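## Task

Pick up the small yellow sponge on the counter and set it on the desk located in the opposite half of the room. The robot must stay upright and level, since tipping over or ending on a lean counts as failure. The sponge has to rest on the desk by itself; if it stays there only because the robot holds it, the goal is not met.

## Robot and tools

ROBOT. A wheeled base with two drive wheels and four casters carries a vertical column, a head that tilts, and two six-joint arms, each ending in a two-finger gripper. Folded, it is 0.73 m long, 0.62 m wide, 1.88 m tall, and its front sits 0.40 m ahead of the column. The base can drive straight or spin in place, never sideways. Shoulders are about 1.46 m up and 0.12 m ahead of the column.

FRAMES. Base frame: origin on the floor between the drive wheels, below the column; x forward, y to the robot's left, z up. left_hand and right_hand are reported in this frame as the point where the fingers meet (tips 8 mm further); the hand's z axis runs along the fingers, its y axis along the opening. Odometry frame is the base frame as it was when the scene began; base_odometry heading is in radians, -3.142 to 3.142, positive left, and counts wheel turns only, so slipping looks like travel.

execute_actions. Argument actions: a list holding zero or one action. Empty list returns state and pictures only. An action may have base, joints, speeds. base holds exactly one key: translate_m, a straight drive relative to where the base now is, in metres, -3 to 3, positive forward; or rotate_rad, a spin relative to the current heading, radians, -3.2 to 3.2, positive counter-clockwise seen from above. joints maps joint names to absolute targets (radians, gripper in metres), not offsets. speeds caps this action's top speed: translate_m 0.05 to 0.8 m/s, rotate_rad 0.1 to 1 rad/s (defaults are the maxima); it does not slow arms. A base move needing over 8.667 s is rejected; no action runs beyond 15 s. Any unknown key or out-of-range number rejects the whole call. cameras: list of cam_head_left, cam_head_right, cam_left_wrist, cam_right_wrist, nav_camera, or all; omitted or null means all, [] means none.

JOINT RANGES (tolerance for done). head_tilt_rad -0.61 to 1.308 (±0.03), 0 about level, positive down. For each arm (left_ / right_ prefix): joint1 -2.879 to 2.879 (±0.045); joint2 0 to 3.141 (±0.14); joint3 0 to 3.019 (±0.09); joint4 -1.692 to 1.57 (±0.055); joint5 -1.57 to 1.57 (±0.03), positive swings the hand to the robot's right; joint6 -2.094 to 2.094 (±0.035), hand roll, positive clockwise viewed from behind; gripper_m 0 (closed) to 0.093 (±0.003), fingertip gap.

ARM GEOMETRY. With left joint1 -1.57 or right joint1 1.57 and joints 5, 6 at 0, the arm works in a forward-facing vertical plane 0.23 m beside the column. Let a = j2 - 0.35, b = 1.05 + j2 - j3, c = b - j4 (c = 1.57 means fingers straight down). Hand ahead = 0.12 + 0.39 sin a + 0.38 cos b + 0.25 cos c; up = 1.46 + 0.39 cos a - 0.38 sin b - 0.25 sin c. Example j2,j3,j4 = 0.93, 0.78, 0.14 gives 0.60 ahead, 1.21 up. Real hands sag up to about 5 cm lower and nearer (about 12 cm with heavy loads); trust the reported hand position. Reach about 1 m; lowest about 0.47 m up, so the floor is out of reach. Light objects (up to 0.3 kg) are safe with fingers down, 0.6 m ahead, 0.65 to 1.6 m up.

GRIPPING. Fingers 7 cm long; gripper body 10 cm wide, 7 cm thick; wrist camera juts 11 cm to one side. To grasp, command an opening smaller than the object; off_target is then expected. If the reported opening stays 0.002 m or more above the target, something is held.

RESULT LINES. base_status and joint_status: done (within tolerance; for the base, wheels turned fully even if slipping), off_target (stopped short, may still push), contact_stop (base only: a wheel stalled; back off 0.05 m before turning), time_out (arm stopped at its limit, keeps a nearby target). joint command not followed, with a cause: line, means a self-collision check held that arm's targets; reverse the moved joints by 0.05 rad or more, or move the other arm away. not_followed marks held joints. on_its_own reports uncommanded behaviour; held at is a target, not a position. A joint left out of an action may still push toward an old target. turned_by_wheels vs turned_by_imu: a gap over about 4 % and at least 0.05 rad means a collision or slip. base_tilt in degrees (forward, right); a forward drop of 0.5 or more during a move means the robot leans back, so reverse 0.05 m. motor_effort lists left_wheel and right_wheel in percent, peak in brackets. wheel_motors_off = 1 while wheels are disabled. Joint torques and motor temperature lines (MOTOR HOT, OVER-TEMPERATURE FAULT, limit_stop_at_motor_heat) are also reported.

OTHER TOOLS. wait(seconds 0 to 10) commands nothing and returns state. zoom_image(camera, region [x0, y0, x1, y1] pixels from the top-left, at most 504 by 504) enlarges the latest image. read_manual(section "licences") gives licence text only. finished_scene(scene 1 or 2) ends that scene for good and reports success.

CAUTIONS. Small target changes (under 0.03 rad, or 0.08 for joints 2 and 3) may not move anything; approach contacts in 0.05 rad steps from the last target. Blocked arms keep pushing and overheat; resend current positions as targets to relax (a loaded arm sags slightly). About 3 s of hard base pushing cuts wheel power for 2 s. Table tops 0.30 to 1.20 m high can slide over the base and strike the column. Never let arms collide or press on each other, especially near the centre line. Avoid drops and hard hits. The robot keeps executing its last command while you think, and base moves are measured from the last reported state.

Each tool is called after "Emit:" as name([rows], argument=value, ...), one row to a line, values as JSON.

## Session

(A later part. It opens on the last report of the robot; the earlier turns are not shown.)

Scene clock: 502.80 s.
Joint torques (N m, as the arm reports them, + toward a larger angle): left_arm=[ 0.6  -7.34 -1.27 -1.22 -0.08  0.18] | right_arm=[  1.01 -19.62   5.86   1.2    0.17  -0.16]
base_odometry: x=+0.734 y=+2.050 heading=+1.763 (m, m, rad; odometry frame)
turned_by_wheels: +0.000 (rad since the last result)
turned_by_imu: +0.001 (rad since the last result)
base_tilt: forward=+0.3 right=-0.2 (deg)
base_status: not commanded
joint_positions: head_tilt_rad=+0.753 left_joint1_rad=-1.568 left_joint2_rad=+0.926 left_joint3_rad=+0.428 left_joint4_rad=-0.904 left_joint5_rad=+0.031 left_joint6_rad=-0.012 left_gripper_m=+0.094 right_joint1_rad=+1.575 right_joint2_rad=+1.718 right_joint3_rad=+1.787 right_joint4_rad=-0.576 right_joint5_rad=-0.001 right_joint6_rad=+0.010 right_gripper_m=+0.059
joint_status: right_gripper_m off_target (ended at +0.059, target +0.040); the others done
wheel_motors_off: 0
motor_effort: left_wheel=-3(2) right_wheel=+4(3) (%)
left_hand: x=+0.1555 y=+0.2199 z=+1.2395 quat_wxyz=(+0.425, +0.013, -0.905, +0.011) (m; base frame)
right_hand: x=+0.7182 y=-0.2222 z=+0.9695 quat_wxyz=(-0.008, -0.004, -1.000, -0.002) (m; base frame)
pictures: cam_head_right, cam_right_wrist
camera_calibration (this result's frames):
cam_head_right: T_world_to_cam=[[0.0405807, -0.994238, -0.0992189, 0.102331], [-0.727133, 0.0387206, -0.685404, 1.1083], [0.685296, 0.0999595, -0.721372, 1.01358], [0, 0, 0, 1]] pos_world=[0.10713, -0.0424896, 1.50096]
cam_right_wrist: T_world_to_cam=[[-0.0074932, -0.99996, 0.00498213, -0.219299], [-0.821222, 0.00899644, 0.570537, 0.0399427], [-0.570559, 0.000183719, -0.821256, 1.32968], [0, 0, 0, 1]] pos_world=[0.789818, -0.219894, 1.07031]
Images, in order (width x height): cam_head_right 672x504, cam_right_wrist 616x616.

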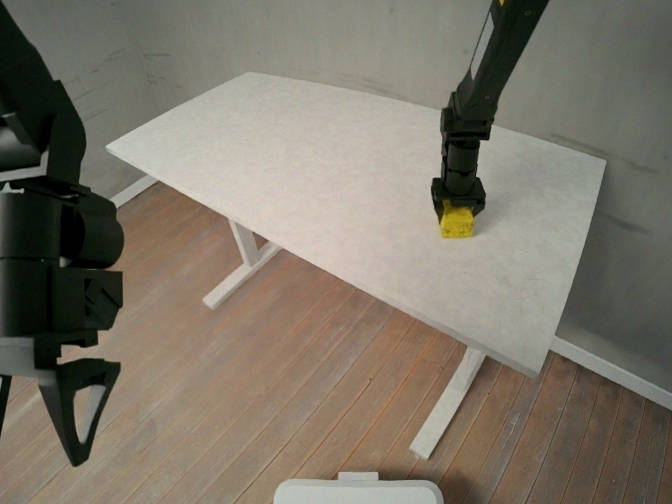

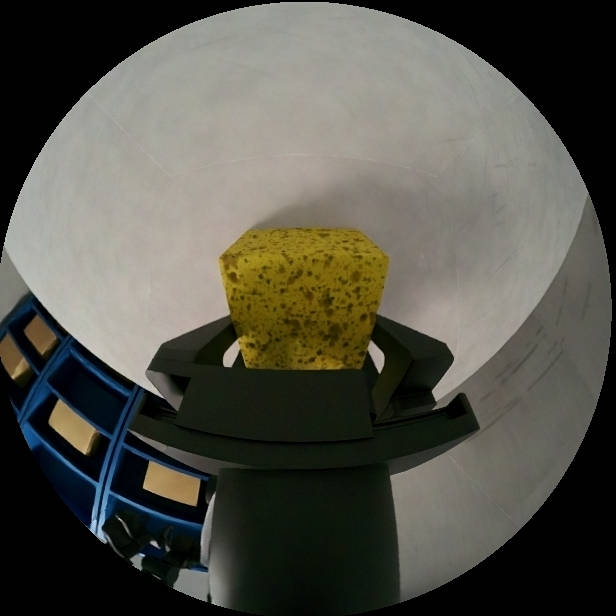

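Emit:
execute_actions([
  {"joints": {"right_joint2_rad": 1.72, "right_gripper_m": 0.093}},
], cameras=["cam_right_wrist"])

Emit:
execute_actions([
  {"joints": {"right_joint2_rad": 1.5, "right_joint4_rad": -0.75}},
], cameras=["cam_head_right", "cam_right_wrist"])

Scene clock: 508.40 s.
Joint torques (N m, as the arm reports them, + toward a larger angle): left_arm=[ 0.58 -7.53 -1.17 -1.26 -0.07  0.12] | right_arm=[  1.06 -23.05   5.87   1.2    0.17  -0.16]
base_odometry: x=+0.734 y=+2.050 heading=+1.763 (m, m, rad; odometry frame)
turned_by_wheels: +0.000 (rad since the last result)
turned_by_imu: +0.001 (rad since the last result)
base_tilt: forward=+0.3 right=+0.0 (deg)
base_status: not commanded
joint_positions: head_tilt_rad=+0.753 left_joint1_rad=-1.568 left_joint2_rad=+0.926 left_joint3_rad=+0.428 left_joint4_rad=-0.904 left_joint5_rad=+0.031 left_joint6_rad=-0.012 left_gripper_m=+0.094 right_joint1_rad=+1.575 right_joint2_rad=+1.717 right_joint3_rad=+1.787 right_joint4_rad=-0.576 right_joint5_rad=-0.001 right_joint6_rad=+0.010 right_gripper_m=+0.093
joint_status: all done
wheel_motors_off: 0
motor_effort: left_wheel=-3(3) right_wheel=+5(5) (%)
left_hand: x=+0.1555 y=+0.2199 z=+1.2395 quat_wxyz=(+0.425, +0.013, -0.905, +0.011) (m; base frame)
right_hand: x=+0.7186 y=-0.2222 z=+0.9699 quat_wxyz=(-0.008, -0.004, -1.000, -0.002) (m; base frame)
pictures: cam_right_wrist
camera_calibration (this result's frames):
cam_right_wrist: T_world_to_cam=[[-0.00749978, -0.99996, 0.0049748, -0.219288], [-0.821657, 0.00899781, 0.569911, 0.0409097], [-0.569932, 0.000186622, -0.821692, 1.33023], [0, 0, 0, 1]] pos_world=[0.790112, -0.219895, 1.07082]
Images, in order (width x height): cam_right_wrist 616x616.

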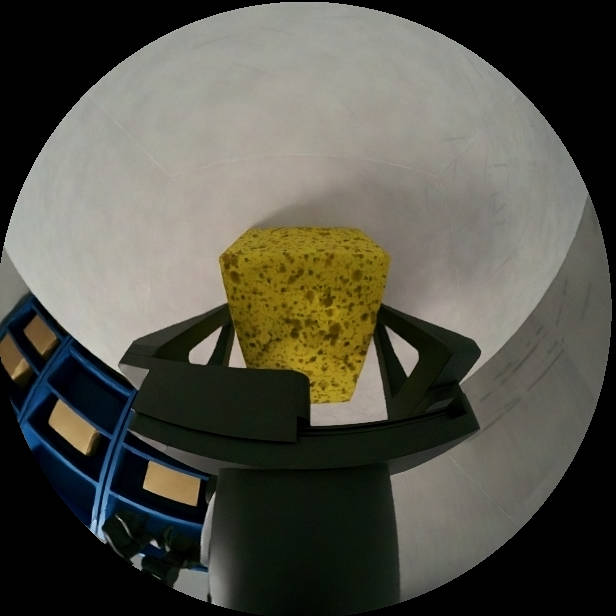

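Scene clock: 509.67 s.
Joint torques (N m, as the arm reports them, + toward a larger angle): left_arm=[ 0.36 -7.22 -1.26 -1.19 -0.09  0.14] | right_arm=[  1.04 -22.49   6.94   0.53   0.17  -0.17]
base_odometry: x=+0.734 y=+2.050 heading=+1.763 (m, m, rad; odometry frame)
turned_by_wheels: +0.000 (rad since the last result)
turned_by_imu: +0.000 (rad since the last result)
base_tilt: forward=+0.5 right=-0.1 (deg)
base_status: not commanded
joint_positions: head_tilt_rad=+0.753 left_joint1_rad=-1.568 left_joint2_rad=+0.926 left_joint3_rad=+0.428 left_joint4_rad=-0.904 left_joint5_rad=+0.031 left_joint6_rad=-0.012 left_gripper_m=+0.094 right_joint1_rad=+1.575 right_joint2_rad=+1.478 right_joint3_rad=+1.795 right_joint4_rad=-0.741 right_joint5_rad=-0.001 right_joint6_rad=+0.010 right_gripper_m=+0.093
joint_status: all done
wheel_motors_off: 0
motor_effort: left_wheel=-2(3) right_wheel=+6(6) (%)
left_hand: x=+0.1555 y=+0.2199 z=+1.2395 quat_wxyz=(+0.425, +0.013, -0.905, +0.011) (m; base frame)
right_hand: x=+0.7809 y=-0.2226 z=+1.1199 quat_wxyz=(-0.049, -0.004, -0.999, -0.003) (m; base frame)
pictures: cam_head_right, cam_right_wrist
camera_calibration (this result's frames):
cam_head_right: T_world_to_cam=[[0.0405806, -0.994238, -0.0992189, 0.102331], [-0.727133, 0.0387206, -0.685404, 1.1083], [0.685296, 0.0999595, -0.721372, 1.01358], [0, 0, 0, 1]] pos_world=[0.10713, -0.0424896, 1.50096]
cam_right_wrist: T_world_to_cam=[[-0.0081735, -0.999958, 0.00415911, -0.218542], [-0.865582, 0.00915762, 0.500683, 0.118518], [-0.5007, 0.000492273, -0.865621, 1.48415], [0, 0, 0, 1]] pos_world=[0.843917, -0.220348, 1.22628]
Images, in order (width x height): cam_head_right 672x504, cam_right_wrist 616x616.

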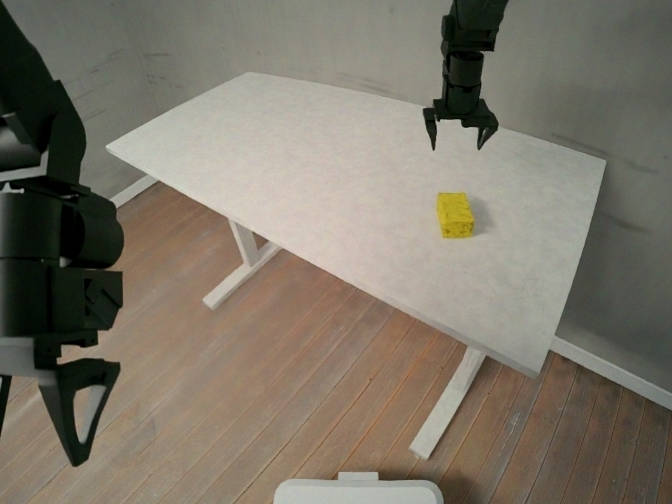

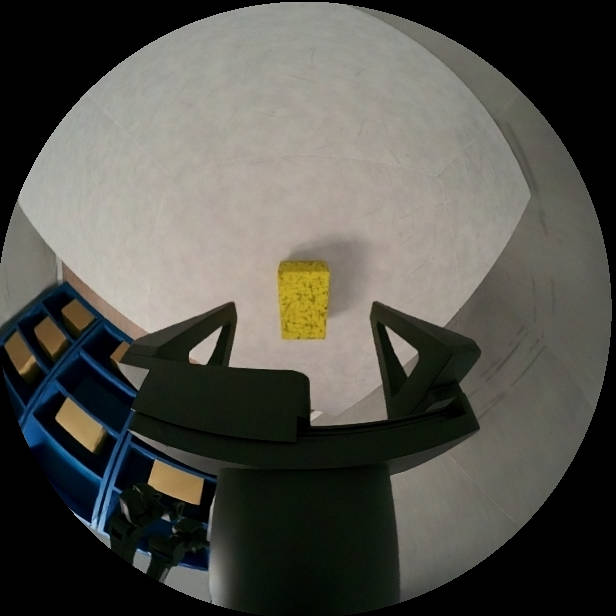

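The sponge rests on the desk and the hand is clear of it.

Emit:
finished_scene(scene=1)

The scene is finished: the task was done.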